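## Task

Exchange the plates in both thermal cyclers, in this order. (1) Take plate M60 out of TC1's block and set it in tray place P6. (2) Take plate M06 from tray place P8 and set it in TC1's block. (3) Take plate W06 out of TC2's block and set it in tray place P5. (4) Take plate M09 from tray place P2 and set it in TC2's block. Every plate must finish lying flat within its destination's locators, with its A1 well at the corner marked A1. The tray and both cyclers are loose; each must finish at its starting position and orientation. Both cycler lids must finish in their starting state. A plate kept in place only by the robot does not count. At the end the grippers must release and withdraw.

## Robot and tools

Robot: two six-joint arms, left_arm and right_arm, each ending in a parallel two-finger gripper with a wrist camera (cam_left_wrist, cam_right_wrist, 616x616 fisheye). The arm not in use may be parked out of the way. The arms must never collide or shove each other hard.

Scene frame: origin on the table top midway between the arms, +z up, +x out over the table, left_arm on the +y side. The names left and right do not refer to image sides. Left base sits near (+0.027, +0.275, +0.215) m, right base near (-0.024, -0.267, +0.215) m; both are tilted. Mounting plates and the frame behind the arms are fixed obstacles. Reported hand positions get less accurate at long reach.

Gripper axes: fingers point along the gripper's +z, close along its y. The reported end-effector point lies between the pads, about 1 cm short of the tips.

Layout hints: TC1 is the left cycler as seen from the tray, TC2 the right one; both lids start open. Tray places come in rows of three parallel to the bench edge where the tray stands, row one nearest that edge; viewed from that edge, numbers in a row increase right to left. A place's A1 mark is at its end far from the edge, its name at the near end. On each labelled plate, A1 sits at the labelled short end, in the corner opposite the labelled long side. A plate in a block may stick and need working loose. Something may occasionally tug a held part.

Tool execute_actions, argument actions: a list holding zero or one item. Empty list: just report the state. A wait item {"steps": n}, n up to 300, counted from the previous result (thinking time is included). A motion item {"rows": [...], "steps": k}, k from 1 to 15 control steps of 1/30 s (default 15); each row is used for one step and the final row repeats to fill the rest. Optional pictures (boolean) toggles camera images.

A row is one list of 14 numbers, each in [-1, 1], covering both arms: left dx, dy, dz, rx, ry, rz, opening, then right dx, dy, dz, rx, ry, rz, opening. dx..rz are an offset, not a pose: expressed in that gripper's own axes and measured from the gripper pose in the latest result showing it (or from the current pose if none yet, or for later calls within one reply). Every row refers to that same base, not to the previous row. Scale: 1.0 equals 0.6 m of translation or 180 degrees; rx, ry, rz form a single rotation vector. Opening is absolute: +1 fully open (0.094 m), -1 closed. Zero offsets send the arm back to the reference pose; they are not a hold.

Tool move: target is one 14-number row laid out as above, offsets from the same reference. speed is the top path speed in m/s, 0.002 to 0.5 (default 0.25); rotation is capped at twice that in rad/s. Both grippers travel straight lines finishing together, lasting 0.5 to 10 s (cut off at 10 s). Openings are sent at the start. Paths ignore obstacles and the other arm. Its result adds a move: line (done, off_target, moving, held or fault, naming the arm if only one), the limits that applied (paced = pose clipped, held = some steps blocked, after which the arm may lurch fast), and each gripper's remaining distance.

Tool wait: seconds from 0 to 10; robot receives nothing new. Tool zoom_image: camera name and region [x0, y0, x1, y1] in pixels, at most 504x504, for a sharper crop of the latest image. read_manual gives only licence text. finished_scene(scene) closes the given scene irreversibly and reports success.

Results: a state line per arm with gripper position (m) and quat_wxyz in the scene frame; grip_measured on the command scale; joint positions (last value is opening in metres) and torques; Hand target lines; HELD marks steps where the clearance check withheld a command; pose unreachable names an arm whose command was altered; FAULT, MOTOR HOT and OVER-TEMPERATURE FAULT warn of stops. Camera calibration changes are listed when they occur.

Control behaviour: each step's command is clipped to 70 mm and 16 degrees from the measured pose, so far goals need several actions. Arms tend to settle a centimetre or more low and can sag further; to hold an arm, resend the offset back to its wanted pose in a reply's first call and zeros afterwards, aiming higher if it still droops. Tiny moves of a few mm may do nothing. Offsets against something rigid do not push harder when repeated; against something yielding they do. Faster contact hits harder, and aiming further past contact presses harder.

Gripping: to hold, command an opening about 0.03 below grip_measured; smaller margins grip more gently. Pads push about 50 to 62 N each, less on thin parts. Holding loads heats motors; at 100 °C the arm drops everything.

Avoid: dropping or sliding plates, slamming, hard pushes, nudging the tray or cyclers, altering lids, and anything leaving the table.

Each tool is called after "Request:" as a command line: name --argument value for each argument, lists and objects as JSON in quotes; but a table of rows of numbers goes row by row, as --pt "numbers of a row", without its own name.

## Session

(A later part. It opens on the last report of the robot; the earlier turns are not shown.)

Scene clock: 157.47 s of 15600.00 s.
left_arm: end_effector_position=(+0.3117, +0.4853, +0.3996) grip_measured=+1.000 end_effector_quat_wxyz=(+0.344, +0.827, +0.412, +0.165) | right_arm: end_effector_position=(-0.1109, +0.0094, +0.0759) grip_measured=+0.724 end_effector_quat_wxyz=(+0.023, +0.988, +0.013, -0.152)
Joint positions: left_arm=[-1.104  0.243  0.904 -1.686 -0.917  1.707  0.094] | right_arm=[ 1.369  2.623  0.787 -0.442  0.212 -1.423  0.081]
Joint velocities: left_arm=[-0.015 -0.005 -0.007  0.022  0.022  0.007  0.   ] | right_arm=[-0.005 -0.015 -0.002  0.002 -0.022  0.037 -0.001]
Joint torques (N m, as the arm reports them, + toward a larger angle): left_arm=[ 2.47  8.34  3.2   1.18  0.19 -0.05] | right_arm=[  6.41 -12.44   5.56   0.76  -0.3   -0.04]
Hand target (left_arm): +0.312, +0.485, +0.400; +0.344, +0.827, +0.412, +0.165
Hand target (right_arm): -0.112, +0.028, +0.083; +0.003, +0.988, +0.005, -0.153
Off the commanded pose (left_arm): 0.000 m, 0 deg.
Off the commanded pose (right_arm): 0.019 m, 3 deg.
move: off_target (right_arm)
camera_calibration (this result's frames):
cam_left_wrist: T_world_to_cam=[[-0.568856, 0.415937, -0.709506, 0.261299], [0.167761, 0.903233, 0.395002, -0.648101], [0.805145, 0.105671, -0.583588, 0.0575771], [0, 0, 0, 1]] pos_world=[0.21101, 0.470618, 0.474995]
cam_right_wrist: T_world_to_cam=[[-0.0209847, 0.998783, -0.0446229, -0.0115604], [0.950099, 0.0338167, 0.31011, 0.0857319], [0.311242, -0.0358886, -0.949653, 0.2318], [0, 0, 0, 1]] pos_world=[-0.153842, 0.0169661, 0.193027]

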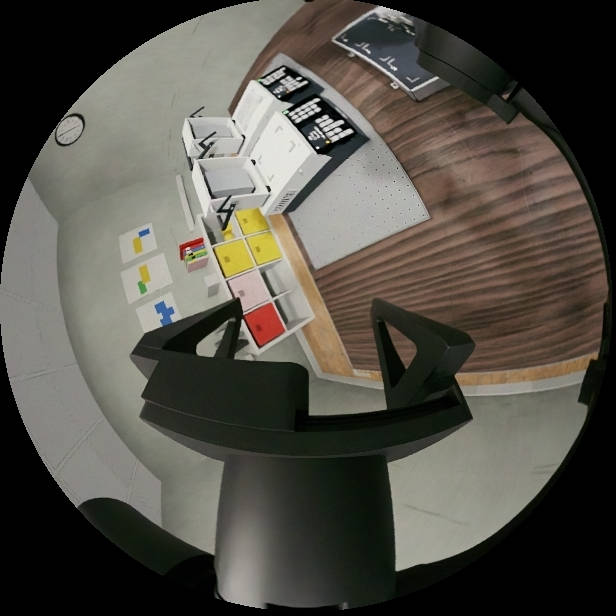

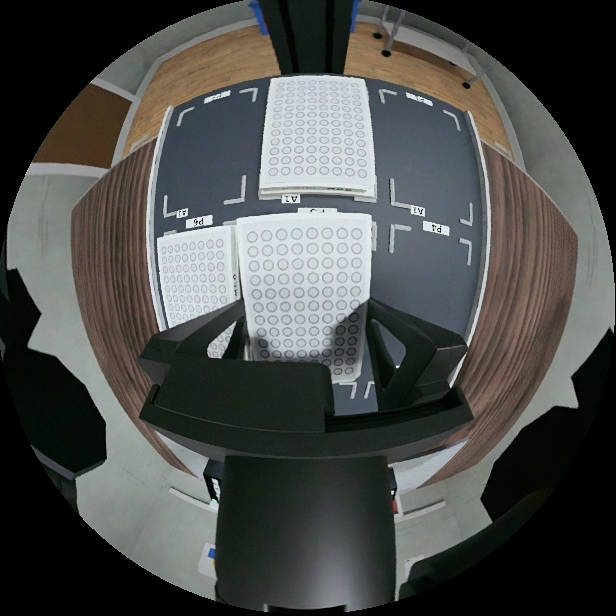

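Need +y ~8 mm; overshoot then return.

Request:
move --target '[0,0,0,0,0,0,1, 0,-0.05,-0.005,0.012,0,0.005,0.3]' --speed 0.04

Scene clock: 159.10 s of 15600.00 s.
left_arm: end_effector_position=(+0.3117, +0.4853, +0.3996) grip_measured=+1.000 end_effector_quat_wxyz=(+0.344, +0.827, +0.412, +0.165) | right_arm: end_effector_position=(-0.1099, +0.0277, +0.0796) grip_measured=+0.724 end_effector_quat_wxyz=(+0.008, +0.989, +0.007, -0.149)
Joint positions: left_arm=[-1.104  0.243  0.904 -1.686 -0.917  1.707  0.094] | right_arm=[ 1.369  2.624  0.818 -0.442  0.223 -1.42   0.081]
Joint velocities: left_arm=[ 0.005 -0.015  0.007 -0.002 -0.022 -0.037  0.   ] | right_arm=[-0.005  0.015  0.007  0.032  0.037 -0.007 -0.001]
Joint torques (N m, as the arm reports them, + toward a larger angle): left_arm=[ 2.33  7.96  3.13  1.22  0.17 -0.07] | right_arm=[  4.88 -10.72   6.07   0.21  -0.11  -0.19]
Hand target (left_arm): +0.312, +0.485, +0.400; +0.344, +0.827, +0.412, +0.165
Hand target (right_arm): -0.111, +0.039, +0.078; +0.005, +0.988, +0.003, -0.151
Off the commanded pose (left_arm): 0.000 m, 0 deg.
Off the commanded pose (right_arm): 0.012 m, 1 deg.
move: off_target (right_arm)
camera_calibration (this result's frames):
cam_left_wrist: T_world_to_cam=[[-0.568856, 0.415937, -0.709506, 0.261299], [0.167761, 0.903233, 0.395002, -0.648101], [0.805145, 0.105671, -0.583588, 0.0575771], [0, 0, 0, 1]] pos_world=[0.21101, 0.470618, 0.474995]
cam_right_wrist: T_world_to_cam=[[-0.00311387, 0.999834, -0.0179771, -0.0298394], [0.948585, 0.00864324, 0.316404, 0.083002], [0.316507, -0.0160675, -0.948454, 0.235649], [0, 0, 0, 1]] pos_world=[-0.153412, 0.0329034, 0.196704]

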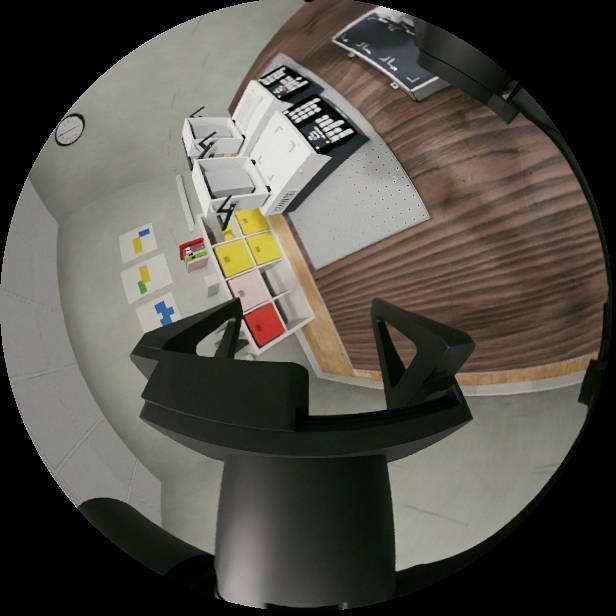

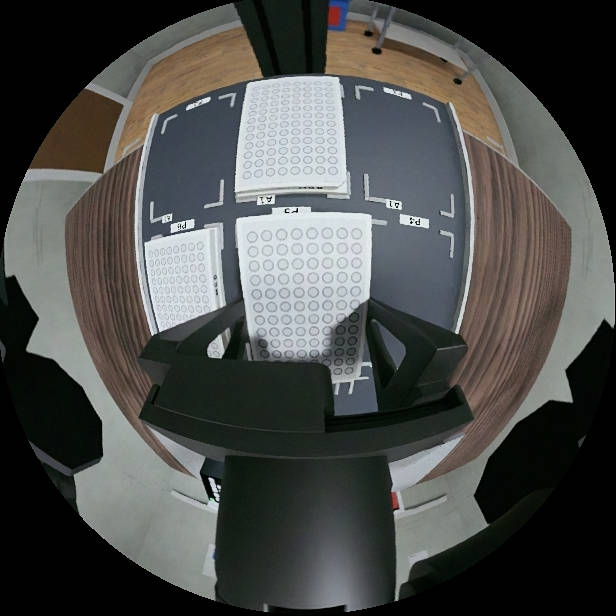

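Go y 0.017, down 12 mm vertically.

Request:
move --target '[0,0,0,0,0,0,1, 0.006,0.018,0.02,0,0,0,0.3]' --speed 0.03

Scene clock: 160.73 s of 15600.00 s.
left_arm: end_effector_position=(+0.3117, +0.4853, +0.3996) grip_measured=+1.000 end_effector_quat_wxyz=(+0.344, +0.827, +0.412, +0.165) | right_arm: end_effector_position=(-0.1103, +0.0235, +0.0750) grip_measured=+0.724 end_effector_quat_wxyz=(+0.000, +0.989, +0.006, -0.146)
Joint positions: left_arm=[-1.104  0.243  0.904 -1.686 -0.917  1.707  0.094] | right_arm=[ 1.369  2.627  0.795 -0.401  0.231 -1.425  0.081]
Joint velocities: left_arm=[-0.015 -0.005  0.007 -0.007  0.037 -0.051  0.   ] | right_arm=[ 0.005 -0.005  0.007 -0.012  0.007  0.037 -0.   ]
Joint torques (N m, as the arm reports them, + toward a larger angle): left_arm=[ 2.51  7.58  3.2   1.21  0.18 -0.07] | right_arm=[  4.36 -10.89   3.02   0.99  -0.11  -0.22]
Hand target (left_arm): +0.312, +0.485, +0.400; +0.344, +0.827, +0.412, +0.165
Hand target (right_arm): -0.110, +0.017, +0.068; +0.009, +0.989, +0.007, -0.149
Off the commanded pose (left_arm): 0.000 m, 0 deg.
Off the commanded pose (right_arm): 0.010 m, 1 deg.
move: done
camera_calibration (this result's frames):
cam_left_wrist: T_world_to_cam=[[-0.568856, 0.415937, -0.709506, 0.261299], [0.167761, 0.903233, 0.395002, -0.648101], [0.805145, 0.105671, -0.583588, 0.0575771], [0, 0, 0, 1]] pos_world=[0.21101, 0.470618, 0.474995]
cam_right_wrist: T_world_to_cam=[[0.0000657922, 0.999997, -0.00226312, -0.0265697], [0.946835, 0.000665796, 0.321719, 0.0844972], [0.32172, -0.00216397, -0.946832, 0.231398], [0, 0, 0, 1]] pos_world=[-0.154448, 0.0270141, 0.191851]

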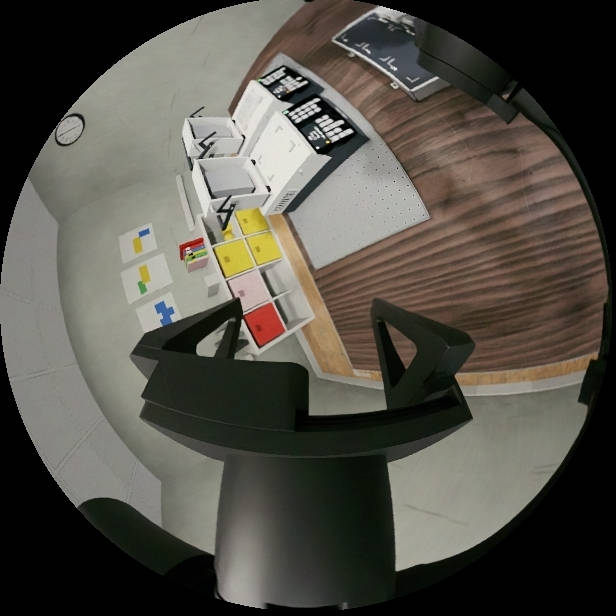

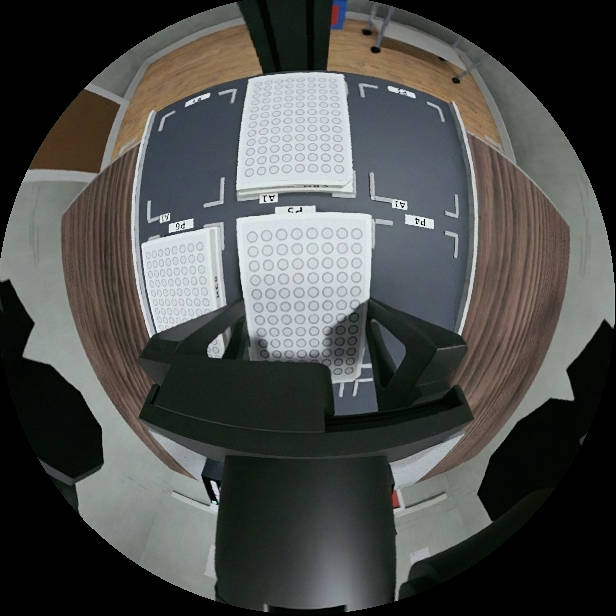

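Request:
move --target '[0,0,0,0,0,0,1, 0.005,0.022,0.018,0,0,0,0.3]' --speed 0.03

Scene clock: 162.00 s of 15600.00 s.
left_arm: end_effector_position=(+0.3117, +0.4853, +0.3996) grip_measured=+1.000 end_effector_quat_wxyz=(+0.344, +0.827, +0.412, +0.165) | right_arm: end_effector_position=(-0.1105, +0.0172, +0.0708) grip_measured=+0.724 end_effector_quat_wxyz=(-0.007, +0.990, +0.005, -0.144)
Joint positions: left_arm=[-1.104  0.243  0.904 -1.686 -0.917  1.707  0.094] | right_arm=[ 1.369  2.628  0.767 -0.358  0.236 -1.427  0.081]
Joint velocities: left_arm=[-0.015 -0.005  0.007  0.007 -0.007  0.007  0.   ] | right_arm=[-0.024 -0.005 -0.002  0.007 -0.022 -0.022 -0.002]
Joint torques (N m, as the arm reports them, + toward a larger angle): left_arm=[ 2.03  7.89  3.03  1.23  0.19 -0.07] | right_arm=[  4.51 -10.44   2.89   1.05  -0.1   -0.26]
Hand target (left_arm): +0.312, +0.485, +0.400; +0.344, +0.827, +0.412, +0.165
Hand target (right_arm): -0.111, +0.010, +0.064; +0.001, +0.989, +0.006, -0.146
Off the commanded pose (left_arm): 0.000 m, 0 deg.
Off the commanded pose (right_arm): 0.010 m, 1 deg.
move: done
camera_calibration (this result's frames):
cam_left_wrist: T_world_to_cam=[[-0.568856, 0.415937, -0.709506, 0.261299], [0.167761, 0.903233, 0.395002, -0.648101], [0.805145, 0.105671, -0.583588, 0.0575771], [0, 0, 0, 1]] pos_world=[0.21101, 0.470618, 0.474995]
cam_right_wrist: T_world_to_cam=[[0.00532048, 0.999919, 0.0115762, -0.0206733], [0.945819, -0.0087903, 0.324576, 0.0858762], [0.324651, 0.00922213, -0.945789, 0.227621], [0, 0, 0, 1]] pos_world=[-0.155011, 0.0193273, 0.187647]

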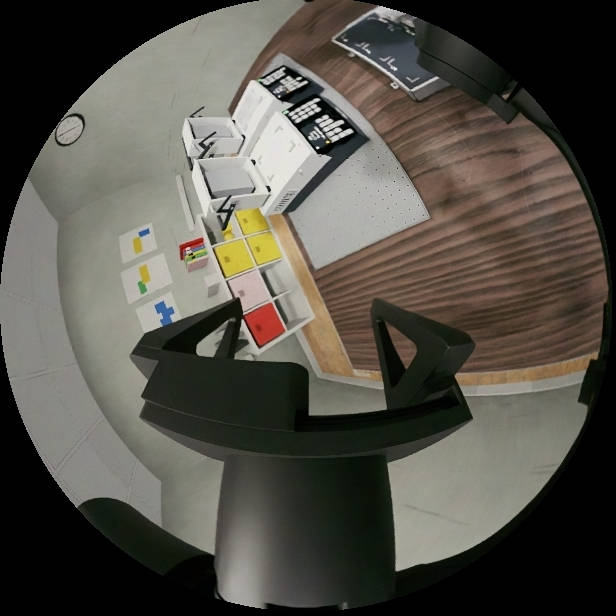

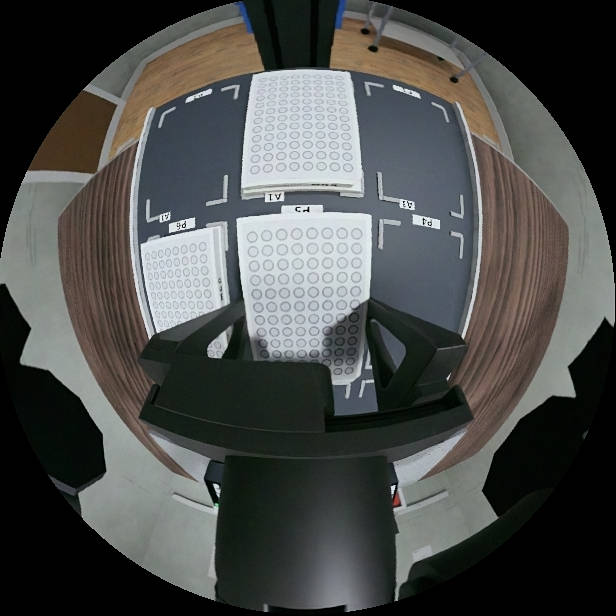

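Request:
move --target '[0,0,0,0,0,0,1, 0.005,0.016,0.016,0,0,0,0.3]' --speed 0.03

Request:
move --target '[0,0,0,0,0,0,1, 0,0,0,0,0,0,1]'

Scene clock: 163.73 s of 15600.00 s.
left_arm: end_effector_position=(+0.3117, +0.4853, +0.3996) grip_measured=+1.000 end_effector_quat_wxyz=(+0.344, +0.827, +0.412, +0.165) | right_arm: end_effector_position=(-0.1107, +0.0144, +0.0676) grip_measured=+0.724 end_effector_quat_wxyz=(-0.014, +0.990, +0.004, -0.142)
Joint positions: left_arm=[-1.104  0.243  0.904 -1.686 -0.917  1.707  0.094] | right_arm=[ 1.369  2.63   0.75  -0.323  0.243 -1.432  0.081]
Joint velocities: left_arm=[-0.015 -0.005  0.012  0.012 -0.037 -0.081  0.   ] | right_arm=[ 0.005  0.005  0.012  0.007 -0.125 -0.022  0.001]
Joint torques (N m, as the arm reports them, + toward a larger angle): left_arm=[ 2.21  7.68  3.09  1.25  0.2  -0.05] | right_arm=[  4.27 -10.45   2.64   0.77  -0.1   -0.23]
Hand target (left_arm): +0.312, +0.485, +0.400; +0.344, +0.827, +0.412, +0.165
Hand target (right_arm): -0.111, +0.008, +0.061; -0.007, +0.990, +0.005, -0.144
Off the commanded pose (left_arm): 0.000 m, 0 deg.
Off the commanded pose (right_arm): 0.010 m, 1 deg.
move: done
camera_calibration (this result's frames):
cam_left_wrist: T_world_to_cam=[[-0.568856, 0.415937, -0.709506, 0.261299], [0.167761, 0.903233, 0.395002, -0.648101], [0.805145, 0.105671, -0.583588, 0.0575771], [0, 0, 0, 1]] pos_world=[0.21101, 0.470618, 0.474995]
cam_right_wrist: T_world_to_cam=[[0.00881484, 0.999621, 0.0260891, -0.0184409], [0.944375, -0.0168995, 0.328436, 0.0866995], [0.328753, 0.0217428, -0.944166, 0.224796], [0, 0, 0, 1]] pos_world=[-0.155616, 0.0150114, 0.18425]

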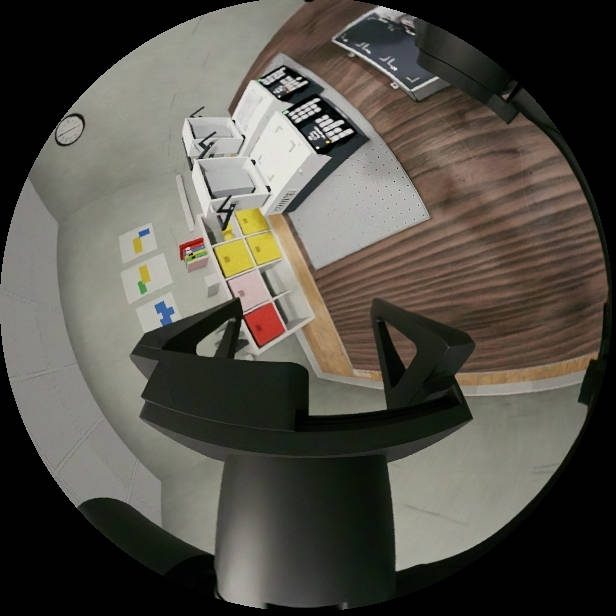

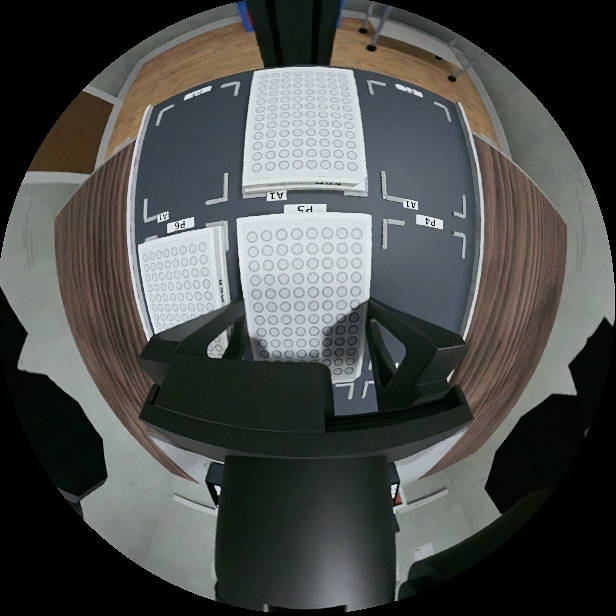

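Scene clock: 164.23 s of 15600.00 s.
left_arm: end_effector_position=(+0.3117, +0.4853, +0.3996) grip_measured=+1.000 end_effector_quat_wxyz=(+0.344, +0.827, +0.412, +0.165) | right_arm: end_effector_position=(-0.1107, +0.0144, +0.0676) grip_measured=+1.000 end_effector_quat_wxyz=(-0.014, +0.990, +0.004, -0.142)
Joint positions: left_arm=[-1.104  0.243  0.904 -1.686 -0.917  1.707  0.094] | right_arm=[ 1.369  2.63   0.75  -0.323  0.243 -1.432  0.094]
Joint velocities: left_arm=[-0.005 -0.005  0.002  0.007 -0.022 -0.007  0.   ] | right_arm=[ 0.005  0.005 -0.002 -0.002  0.051  0.066  0.   ]
Joint torques (N m, as the arm reports them, + toward a larger angle): left_arm=[ 2.19  7.92  3.09  1.17  0.17 -0.08] | right_arm=[  5.47 -11.41   3.49   0.38  -0.19  -0.13]
Hand target (left_arm): +0.312, +0.485, +0.400; +0.344, +0.827, +0.412, +0.165
Hand target (right_arm): -0.111, +0.014, +0.068; -0.014, +0.990, +0.004, -0.142
Off the commanded pose (left_arm): 0.000 m, 0 deg.
Off the commanded pose (right_arm): 0.000 m, 0 deg.
move: done
camera_calibration (this result's frames):
cam_left_wrist: T_world_to_cam=[[-0.568856, 0.415937, -0.709506, 0.261299], [0.167761, 0.903233, 0.395002, -0.648101], [0.805145, 0.105671, -0.583588, 0.0575771], [0, 0, 0, 1]] pos_world=[0.21101, 0.470618, 0.474995]
cam_right_wrist: T_world_to_cam=[[0.00881484, 0.999621, 0.0260891, -0.0184409], [0.944375, -0.0168995, 0.328436, 0.0866995], [0.328753, 0.0217428, -0.944166, 0.224796], [0, 0, 0, 1]] pos_world=[-0.155616, 0.0150114, 0.18425]

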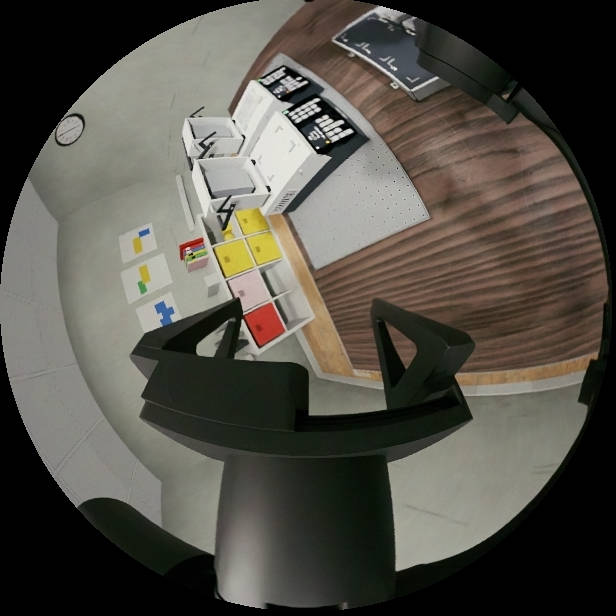

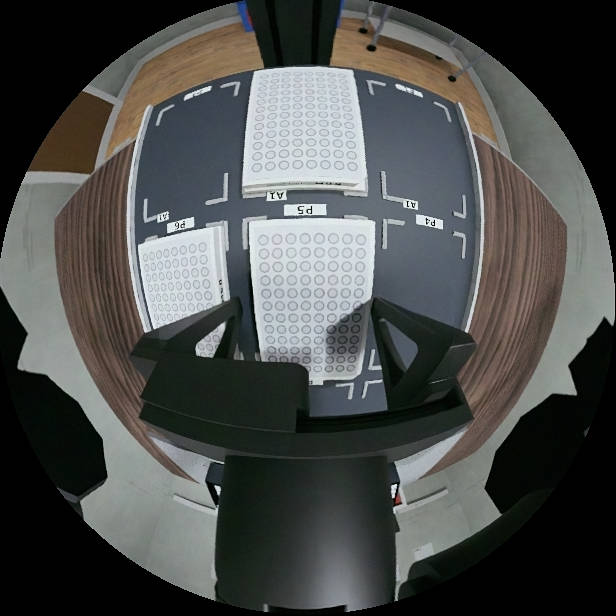

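Tilted again; squeeze.

Request:
move --target '[0,0,0,0,0,0,1, 0,0,0,0,0,0,0.76]'

Request:
move --target '[0,0,0,0,0,0,1, 0,0,0,0,0,0,1]'

Scene clock: 165.73 s of 15600.00 s.
left_arm: end_effector_position=(+0.3117, +0.4853, +0.3996) grip_measured=+1.000 end_effector_quat_wxyz=(+0.344, +0.827, +0.412, +0.165) | right_arm: end_effector_position=(-0.1107, +0.0144, +0.0676) grip_measured=+0.763 end_effector_quat_wxyz=(-0.014, +0.990, +0.004, -0.142)
Joint positions: left_arm=[-1.104  0.243  0.904 -1.686 -0.917  1.707  0.094] | right_arm=[ 1.369  2.63   0.75  -0.323  0.243 -1.432  0.083]
Joint velocities: left_arm=[-0.005  0.005 -0.007  0.002 -0.007  0.007  0.   ] | right_arm=[ 0.005 -0.005 -0.002  0.002  0.037  0.007  0.001]
Joint torques (N m, as the arm reports them, + toward a larger angle): left_arm=[ 2.23  7.94  3.    1.15  0.17 -0.06] | right_arm=[  5.49 -11.4    3.58   0.38  -0.2   -0.14]
Hand target (left_arm): +0.312, +0.485, +0.400; +0.344, +0.827, +0.412, +0.165
Hand target (right_arm): -0.111, +0.014, +0.068; -0.014, +0.990, +0.004, -0.142
Off the commanded pose (left_arm): 0.000 m, 0 deg.
Off the commanded pose (right_arm): 0.000 m, 0 deg.
move: done
camera_calibration (this result's frames):
cam_left_wrist: T_world_to_cam=[[-0.568856, 0.415937, -0.709506, 0.261299], [0.167761, 0.903233, 0.395002, -0.648101], [0.805145, 0.105671, -0.583588, 0.0575771], [0, 0, 0, 1]] pos_world=[0.21101, 0.470618, 0.474995]
cam_right_wrist: T_world_to_cam=[[0.00881484, 0.999621, 0.0260891, -0.0184409], [0.944375, -0.0168995, 0.328436, 0.0866995], [0.328753, 0.0217428, -0.944166, 0.224796], [0, 0, 0, 1]] pos_world=[-0.155616, 0.0150114, 0.18425]

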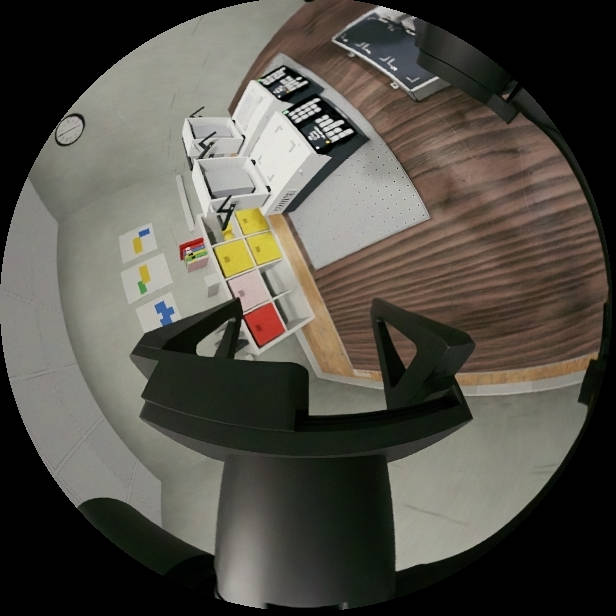

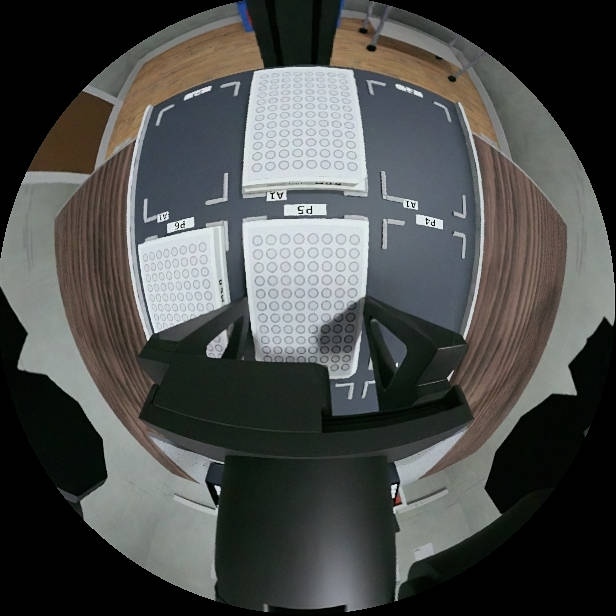

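Scene clock: 166.23 s of 15600.00 s.
left_arm: end_effector_position=(+0.3117, +0.4853, +0.3996) grip_measured=+1.000 end_effector_quat_wxyz=(+0.344, +0.827, +0.412, +0.165) | right_arm: end_effector_position=(-0.1107, +0.0144, +0.0676) grip_measured=+1.000 end_effector_quat_wxyz=(-0.014, +0.990, +0.004, -0.142)
Joint positions: left_arm=[-1.104  0.243  0.904 -1.686 -0.917  1.707  0.094] | right_arm=[ 1.369  2.63   0.75  -0.323  0.243 -1.432  0.094]
Joint velocities: left_arm=[-0.015  0.005 -0.027 -0.007  0.037 -0.066  0.   ] | right_arm=[-0.015 -0.015 -0.007 -0.007  0.007  0.022  0.   ]
Joint torques (N m, as the arm reports them, + toward a larger angle): left_arm=[ 2.53  8.38  3.11  1.19  0.18 -0.05] | right_arm=[  5.49 -11.4    3.46   0.38  -0.19  -0.14]
Hand target (left_arm): +0.312, +0.485, +0.400; +0.344, +0.827, +0.412, +0.165
Hand target (right_arm): -0.111, +0.014, +0.068; -0.014, +0.990, +0.004, -0.142
Off the commanded pose (left_arm): 0.000 m, 0 deg.
Off the commanded pose (right_arm): 0.000 m, 0 deg.
move: done
camera_calibration (this result's frames):
cam_left_wrist: T_world_to_cam=[[-0.568856, 0.415937, -0.709506, 0.261299], [0.167761, 0.903233, 0.395002, -0.648101], [0.805145, 0.105671, -0.583588, 0.0575771], [0, 0, 0, 1]] pos_world=[0.21101, 0.470618, 0.474995]
cam_right_wrist: T_world_to_cam=[[0.00881484, 0.999621, 0.0260891, -0.0184409], [0.944375, -0.0168995, 0.328436, 0.0866995], [0.328753, 0.0217428, -0.944166, 0.224796], [0, 0, 0, 1]] pos_world=[-0.155616, 0.0150114, 0.18425]

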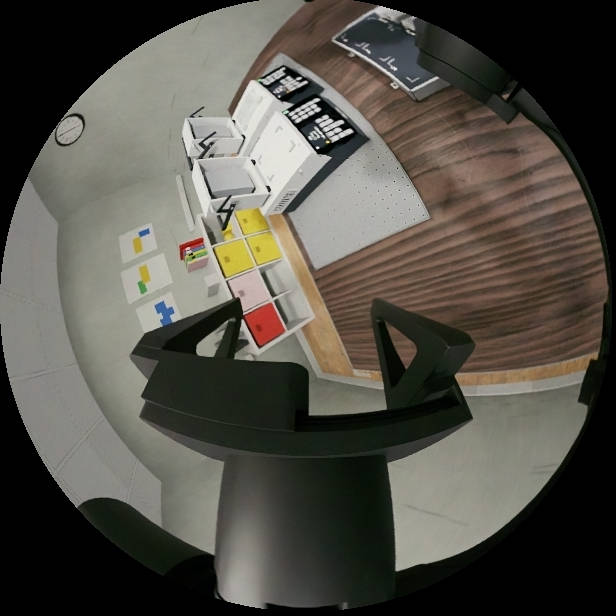

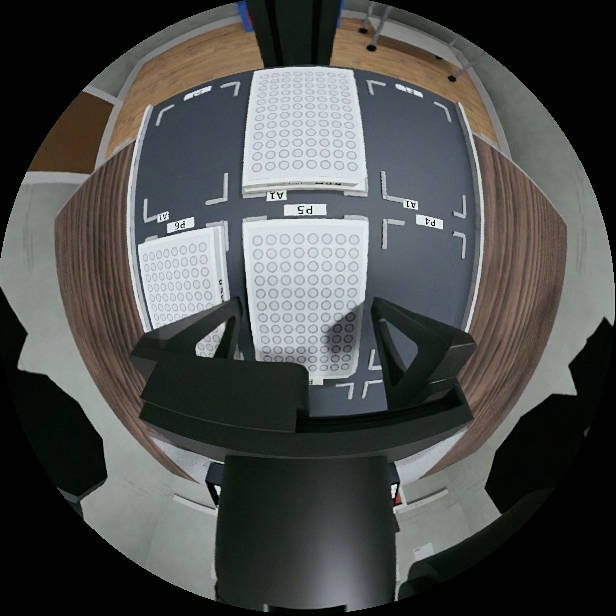

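Request:
move --target '[0,0,0,0,0,0,1, 0,0,-0.04,0,0,0,1]' --speed 0.1

Request:
move --target '[0,0,0,0,0,0,1, -0.25,-0.01,0.04,0,-0.005,0,1]' --speed 0.15

Scene clock: 168.23 s of 15600.00 s.
left_arm: end_effector_position=(+0.3117, +0.4853, +0.3996) grip_measured=+1.000 end_effector_quat_wxyz=(+0.344, +0.827, +0.412, +0.165) | right_arm: end_effector_position=(-0.1024, +0.0184, +0.0893) grip_measured=+1.000 end_effector_quat_wxyz=(-0.017, +0.989, +0.001, -0.145)
Joint positions: left_arm=[-1.104  0.243  0.904 -1.686 -0.917  1.707  0.094] | right_arm=[ 1.378  2.562  0.75  -0.384  0.232 -1.42   0.094]
Joint velocities: left_arm=[-0.015 -0.005 -0.002 -0.002  0.022 -0.066  0.   ] | right_arm=[-0.015 -0.005  0.012  0.002 -0.007  0.022  0.   ]
Joint torques (N m, as the arm reports them, + toward a larger angle): left_arm=[ 2.57  7.73  3.02  1.14  0.17 -0.06] | right_arm=[  6.88 -11.44   3.46  -0.05  -0.3   -0.05]
Hand target (left_arm): +0.312, +0.485, +0.400; +0.344, +0.827, +0.412, +0.165
Hand target (right_arm): -0.104, +0.014, +0.091; -0.014, +0.990, +0.004, -0.142
Off the commanded pose (left_arm): 0.000 m, 0 deg.
Off the commanded pose (right_arm): 0.005 m, 1 deg.
move: done
camera_calibration (this result's frames):
cam_left_wrist: T_world_to_cam=[[-0.568856, 0.415937, -0.709506, 0.261299], [0.167761, 0.903233, 0.395002, -0.648101], [0.805145, 0.105671, -0.583588, 0.0575771], [0, 0, 0, 1]] pos_world=[0.21101, 0.470618, 0.474995]
cam_right_wrist: T_world_to_cam=[[0.0161858, 0.999368, 0.0316345, -0.0227644], [0.946517, -0.0255113, 0.321644, 0.0728631], [0.322248, 0.0247365, -0.946332, 0.241974], [0, 0, 0, 1]] pos_world=[-0.146573, 0.0186233, 0.206272]

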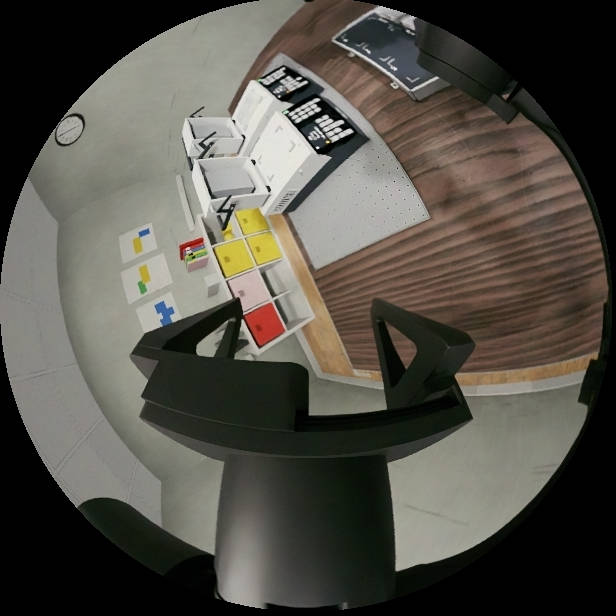

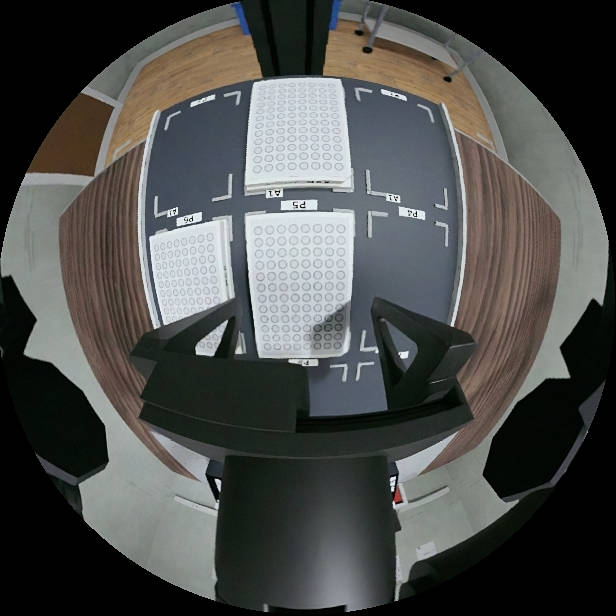

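Scene clock: 169.77 s of 15600.00 s.
left_arm: end_effector_position=(+0.3117, +0.4853, +0.3996) grip_measured=+1.000 end_effector_quat_wxyz=(+0.344, +0.827, +0.412, +0.165) | right_arm: end_effector_position=(-0.2446, +0.0124, +0.1067) grip_measured=+1.000 end_effector_quat_wxyz=(-0.013, +0.989, +0.006, -0.148)
Joint positions: left_arm=[-1.104  0.243  0.904 -1.686 -0.917  1.707  0.094] | right_arm=[ 1.907  2.718  0.903 -0.419 -0.101 -1.007  0.094]
Joint velocities: left_arm=[-0.034 -0.015  0.007  0.007 -0.007 -0.022  0.   ] | right_arm=[-0.005 -0.005 -0.007 -0.002 -0.007 -0.022  0.   ]
Joint torques (N m, as the arm reports them, + toward a larger angle): left_arm=[ 2.24  7.92  3.05  1.17  0.17 -0.09] | right_arm=[  1.65 -13.18   8.78   0.24  -0.23  -0.02]
Hand target (left_arm): +0.312, +0.485, +0.400; +0.344, +0.827, +0.412, +0.165
Hand target (right_arm): -0.253, +0.026, +0.110; -0.017, +0.988, +0.001, -0.153
Off the commanded pose (left_arm): 0.000 m, 0 deg.
Off the commanded pose (right_arm): 0.015 m, 1 deg.
move: off_target (right_arm)
camera_calibration (this result's frames):
cam_left_wrist: T_world_to_cam=[[-0.568856, 0.415937, -0.709506, 0.261299], [0.167761, 0.903233, 0.395002, -0.648101], [0.805145, 0.105671, -0.583588, 0.0575771], [0, 0, 0, 1]] pos_world=[0.21101, 0.470618, 0.474995]
cam_right_wrist: T_world_to_cam=[[0.00439587, 0.999703, 0.02399, -0.0171244], [0.948505, -0.0117669, 0.316545, 0.202494], [0.316733, 0.0213632, -0.948274, 0.303283], [0, 0, 0, 1]] pos_world=[-0.288051, 0.0130229, 0.223908]

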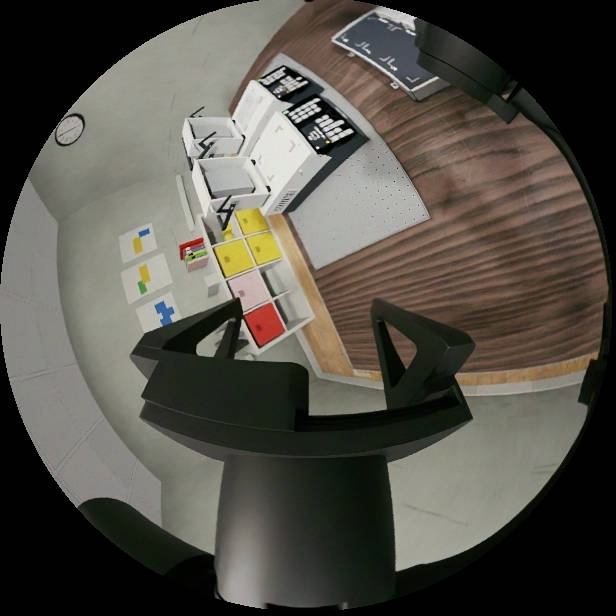

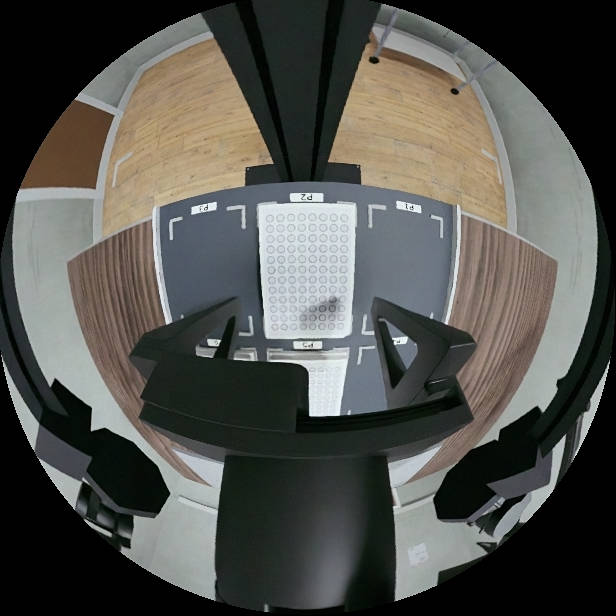

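Request:
move --target '[0,0,0,0,0,0,1, -0.008,-0.01,0.085,0,0,0,1]' --speed 0.06

Scene clock: 171.40 s of 15600.00 s.
left_arm: end_effector_position=(+0.3117, +0.4853, +0.3996) grip_measured=+1.000 end_effector_quat_wxyz=(+0.344, +0.827, +0.412, +0.165) | right_arm: end_effector_position=(-0.2518, +0.0080, +0.0664) grip_measured=+1.000 end_effector_quat_wxyz=(-0.005, +0.989, +0.003, -0.146)
Joint positions: left_arm=[-1.104  0.243  0.904 -1.686 -0.917  1.707  0.094] | right_arm=[ 1.918  2.825  0.914 -0.337 -0.111 -0.991  0.094]
Joint velocities: left_arm=[-0.005 -0.005  0.007  0.007  0.051 -0.051  0.   ] | right_arm=[-0.005 -0.005 -0.012 -0.007 -0.022 -0.007  0.   ]
Joint torques (N m, as the arm reports them, + toward a larger angle): left_arm=[ 2.04  7.67  3.09  1.25  0.18 -0.07] | right_arm=[  2.14 -12.45   7.93   1.52  -0.33  -0.14]
Hand target (left_arm): +0.312, +0.485, +0.400; +0.344, +0.827, +0.412, +0.165
Hand target (right_arm): -0.263, +0.019, +0.060; -0.013, +0.989, +0.006, -0.148
Off the commanded pose (left_arm): 0.000 m, 0 deg.
Off the commanded pose (right_arm): 0.018 m, 1 deg.
move: off_target (right_arm)
camera_calibration (this result's frames):
cam_left_wrist: T_world_to_cam=[[-0.568856, 0.415937, -0.709506, 0.261299], [0.167761, 0.903233, 0.395002, -0.648101], [0.805145, 0.105671, -0.583588, 0.0575771], [0, 0, 0, 1]] pos_world=[0.21101, 0.470618, 0.474995]
cam_right_wrist: T_world_to_cam=[[0.00882042, 0.999937, 0.0069803, -0.00945116], [0.946691, -0.0105983, 0.321967, 0.221291], [0.322021, 0.0037683, -0.946725, 0.268781], [0, 0, 0, 1]] pos_world=[-0.295964, 0.010783, 0.183279]

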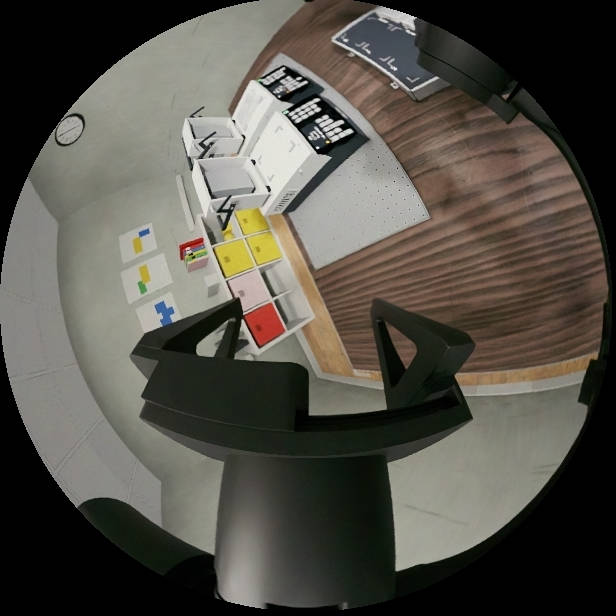

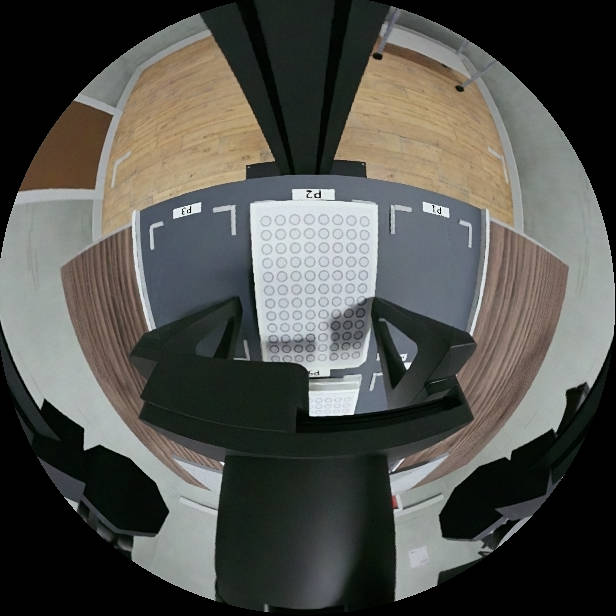

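Request:
move --target '[0,0,0,0,0,0,1, -0.035,-0.035,-0.012,0,0,0,1]' --speed 0.04

Scene clock: 173.03 s of 15600.00 s.
left_arm: end_effector_position=(+0.3117, +0.4853, +0.3996) grip_measured=+1.000 end_effector_quat_wxyz=(+0.344, +0.827, +0.412, +0.165) | right_arm: end_effector_position=(-0.2591, +0.0171, +0.0764) grip_measured=+1.000 end_effector_quat_wxyz=(+0.003, +0.990, +0.002, -0.144)
Joint positions: left_arm=[-1.104  0.243  0.904 -1.686 -0.917  1.707  0.094] | right_arm=[ 1.923  2.821  0.959 -0.4   -0.119 -0.986  0.094]
Joint velocities: left_arm=[-0.015 -0.005 -0.002  0.012 -0.051  0.037  0.   ] | right_arm=[-0.005  0.005  0.002 -0.017 -0.022  0.007  0.   ]
Joint torques (N m, as the arm reports them, + toward a larger angle): left_arm=[ 2.13  7.52  3.09  1.27  0.2  -0.06] | right_arm=[  2.22 -13.81   8.39   0.28  -0.26  -0.04]
Hand target (left_arm): +0.312, +0.485, +0.400; +0.344, +0.827, +0.412, +0.165
Hand target (right_arm): -0.269, +0.029, +0.080; -0.005, +0.989, +0.003, -0.146
Off the commanded pose (left_arm): 0.000 m, 0 deg.
Off the commanded pose (right_arm): 0.016 m, 1 deg.
move: off_target (right_arm)
camera_calibration (this result's frames):
cam_left_wrist: T_world_to_cam=[[-0.568856, 0.415937, -0.709506, 0.261299], [0.167761, 0.903233, 0.395002, -0.648101], [0.805145, 0.105671, -0.583588, 0.0575771], [0, 0, 0, 1]] pos_world=[0.21101, 0.470618, 0.474995]
cam_right_wrist: T_world_to_cam=[[0.00740821, 0.999942, -0.00784409, -0.0177773], [0.945554, -0.00445239, 0.325434, 0.224326], [0.32538, -0.00982789, -0.945532, 0.281617], [0, 0, 0, 1]] pos_world=[-0.303613, 0.0215427, 0.193136]

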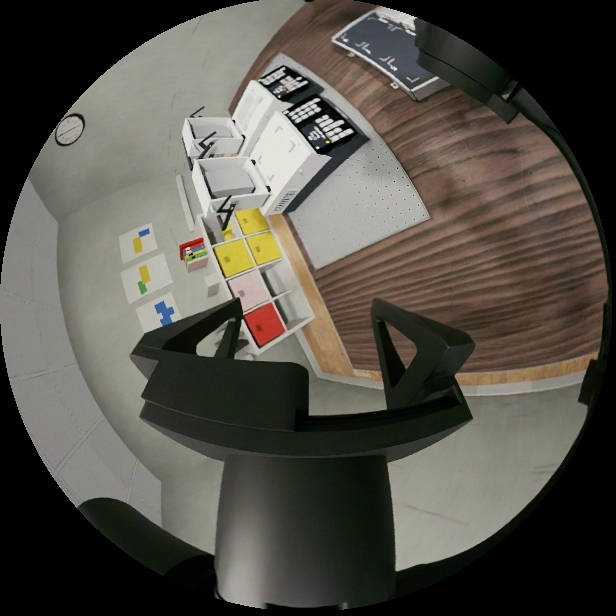

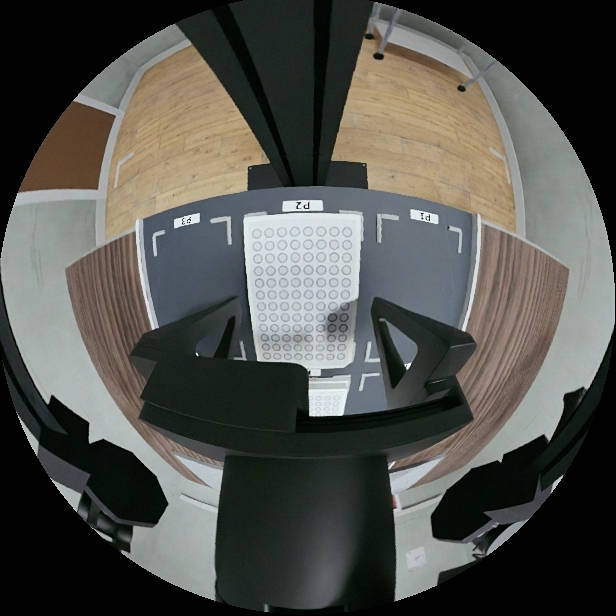

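Request:
move --target '[0,0,0,0,0,0,1, 0,0,0.036,0,0,0,1]' --speed 0.04

Request:
move --target '[0,0,0,0,0,0,1, 0,0,0,0,0,0,0.4]'

Scene clock: 174.73 s of 15600.00 s.
left_arm: end_effector_position=(+0.3117, +0.4853, +0.3996) grip_measured=+1.000 end_effector_quat_wxyz=(+0.344, +0.827, +0.412, +0.165) | right_arm: end_effector_position=(-0.2598, +0.0129, +0.0578) grip_measured=+1.000 end_effector_quat_wxyz=(+0.008, +0.990, +0.002, -0.143)
Joint positions: left_arm=[-1.104  0.243  0.904 -1.686 -0.917  1.707  0.094] | right_arm=[ 1.923  2.866  0.959 -0.365 -0.123 -0.986  0.094]
Joint velocities: left_arm=[-0.015 -0.005 -0.007 -0.017 -0.066  0.037  0.   ] | right_arm=[-0.015 -0.015  0.002 -0.022 -0.022  0.007  0.   ]
Joint torques (N m, as the arm reports them, + toward a larger angle): left_arm=[ 1.88  7.98  2.97  1.31  0.17 -0.08] | right_arm=[  1.98 -14.17   5.93   1.22  -0.26  -0.06]
Hand target (left_arm): +0.312, +0.485, +0.400; +0.344, +0.827, +0.412, +0.165
Hand target (right_arm): -0.265, +0.017, +0.056; +0.003, +0.990, +0.002, -0.144
Off the commanded pose (left_arm): 0.000 m, 0 deg.
Off the commanded pose (right_arm): 0.007 m, 1 deg.
move: done
camera_calibration (this result's frames):
cam_left_wrist: T_world_to_cam=[[-0.568856, 0.415937, -0.709506, 0.261299], [0.167761, 0.903233, 0.395002, -0.648101], [0.805145, 0.105671, -0.583588, 0.0575771], [0, 0, 0, 1]] pos_world=[0.21101, 0.470618, 0.474995]
cam_right_wrist: T_world_to_cam=[[0.00559785, 0.999816, -0.018359, -0.0135709], [0.944737, 0.000730216, 0.327827, 0.23069], [0.32778, -0.0191796, -0.944559, 0.264893], [0, 0, 0, 1]] pos_world=[-0.304693, 0.0184805, 0.174332]

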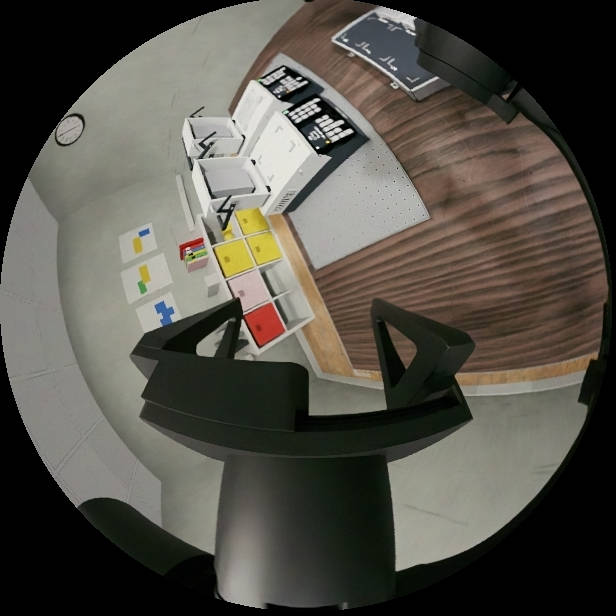

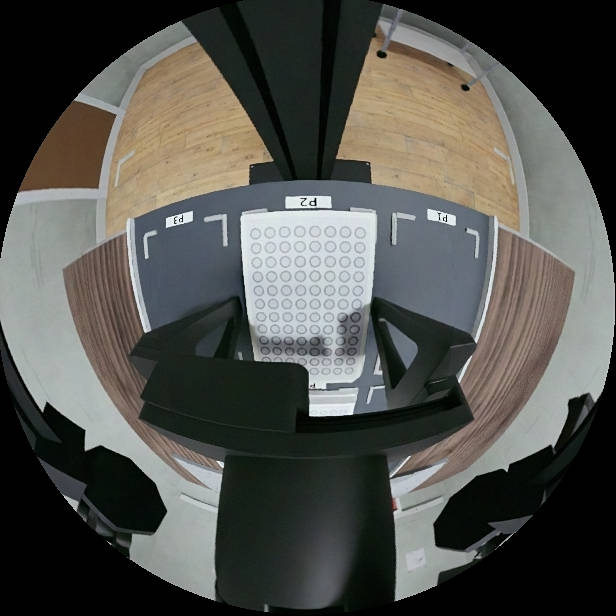

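Scene clock: 175.23 s of 15600.00 s.
left_arm: end_effector_position=(+0.3117, +0.4853, +0.3996) grip_measured=+1.000 end_effector_quat_wxyz=(+0.344, +0.827, +0.412, +0.165) | right_arm: end_effector_position=(-0.2595, +0.0137, +0.0580) grip_measured=+0.726 end_effector_quat_wxyz=(+0.006, +0.990, +0.002, -0.142)
Joint positions: left_arm=[-1.104  0.243  0.904 -1.686 -0.917  1.707  0.094] | right_arm=[ 1.923  2.866  0.959 -0.364 -0.119 -0.986  0.081]
Joint velocities: left_arm=[-0.024  0.005  0.002 -0.007 -0.051  0.007  0.   ] | right_arm=[-0.005 -0.005 -0.012 -0.017 -0.037 -0.037 -0.   ]
Joint torques (N m, as the arm reports them, + toward a larger angle): left_arm=[ 2.54  8.29  3.06  1.2   0.19 -0.08] | right_arm=[  1.13 -15.2    5.1    0.58  -0.29  -0.13]
Hand target (left_arm): +0.312, +0.485, +0.400; +0.344, +0.827, +0.412, +0.165
Hand target (right_arm): -0.260, +0.013, +0.058; +0.008, +0.990, +0.002, -0.143
Off the commanded pose (left_arm): 0.000 m, 0 deg.
Off the commanded pose (right_arm): 0.001 m, 0 deg.
move: done
camera_calibration (this result's frames):
cam_left_wrist: T_world_to_cam=[[-0.568856, 0.415937, -0.709506, 0.261299], [0.167761, 0.903233, 0.395002, -0.648101], [0.805145, 0.105671, -0.583588, 0.0575771], [0, 0, 0, 1]] pos_world=[0.21101, 0.470618, 0.474995]
cam_right_wrist: T_world_to_cam=[[0.00641913, 0.999871, -0.0147315, -0.0143536], [0.94404, -0.00120116, 0.32983, 0.230067], [0.32977, -0.0160244, -0.943925, 0.265456], [0, 0, 0, 1]] pos_world=[-0.30464, 0.0188819, 0.174476]

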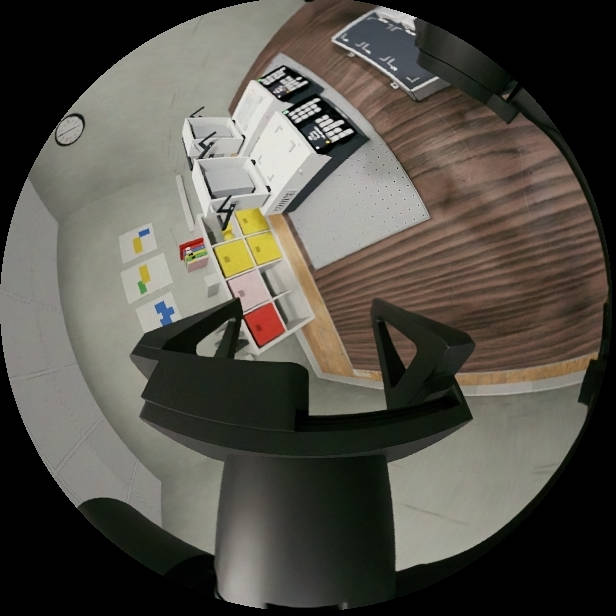

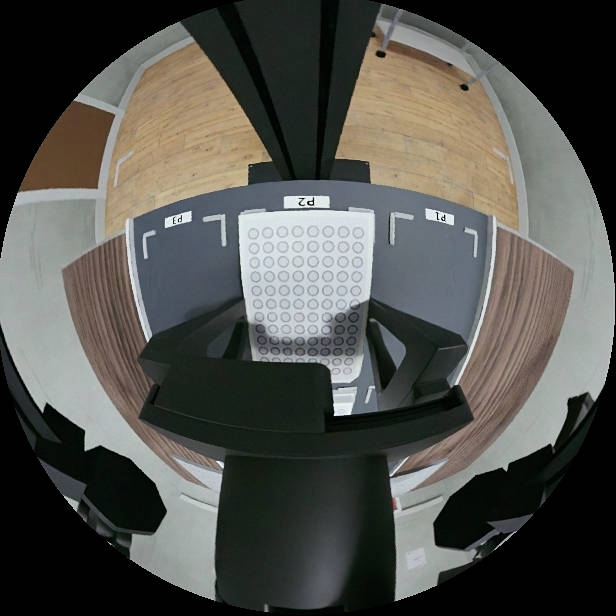

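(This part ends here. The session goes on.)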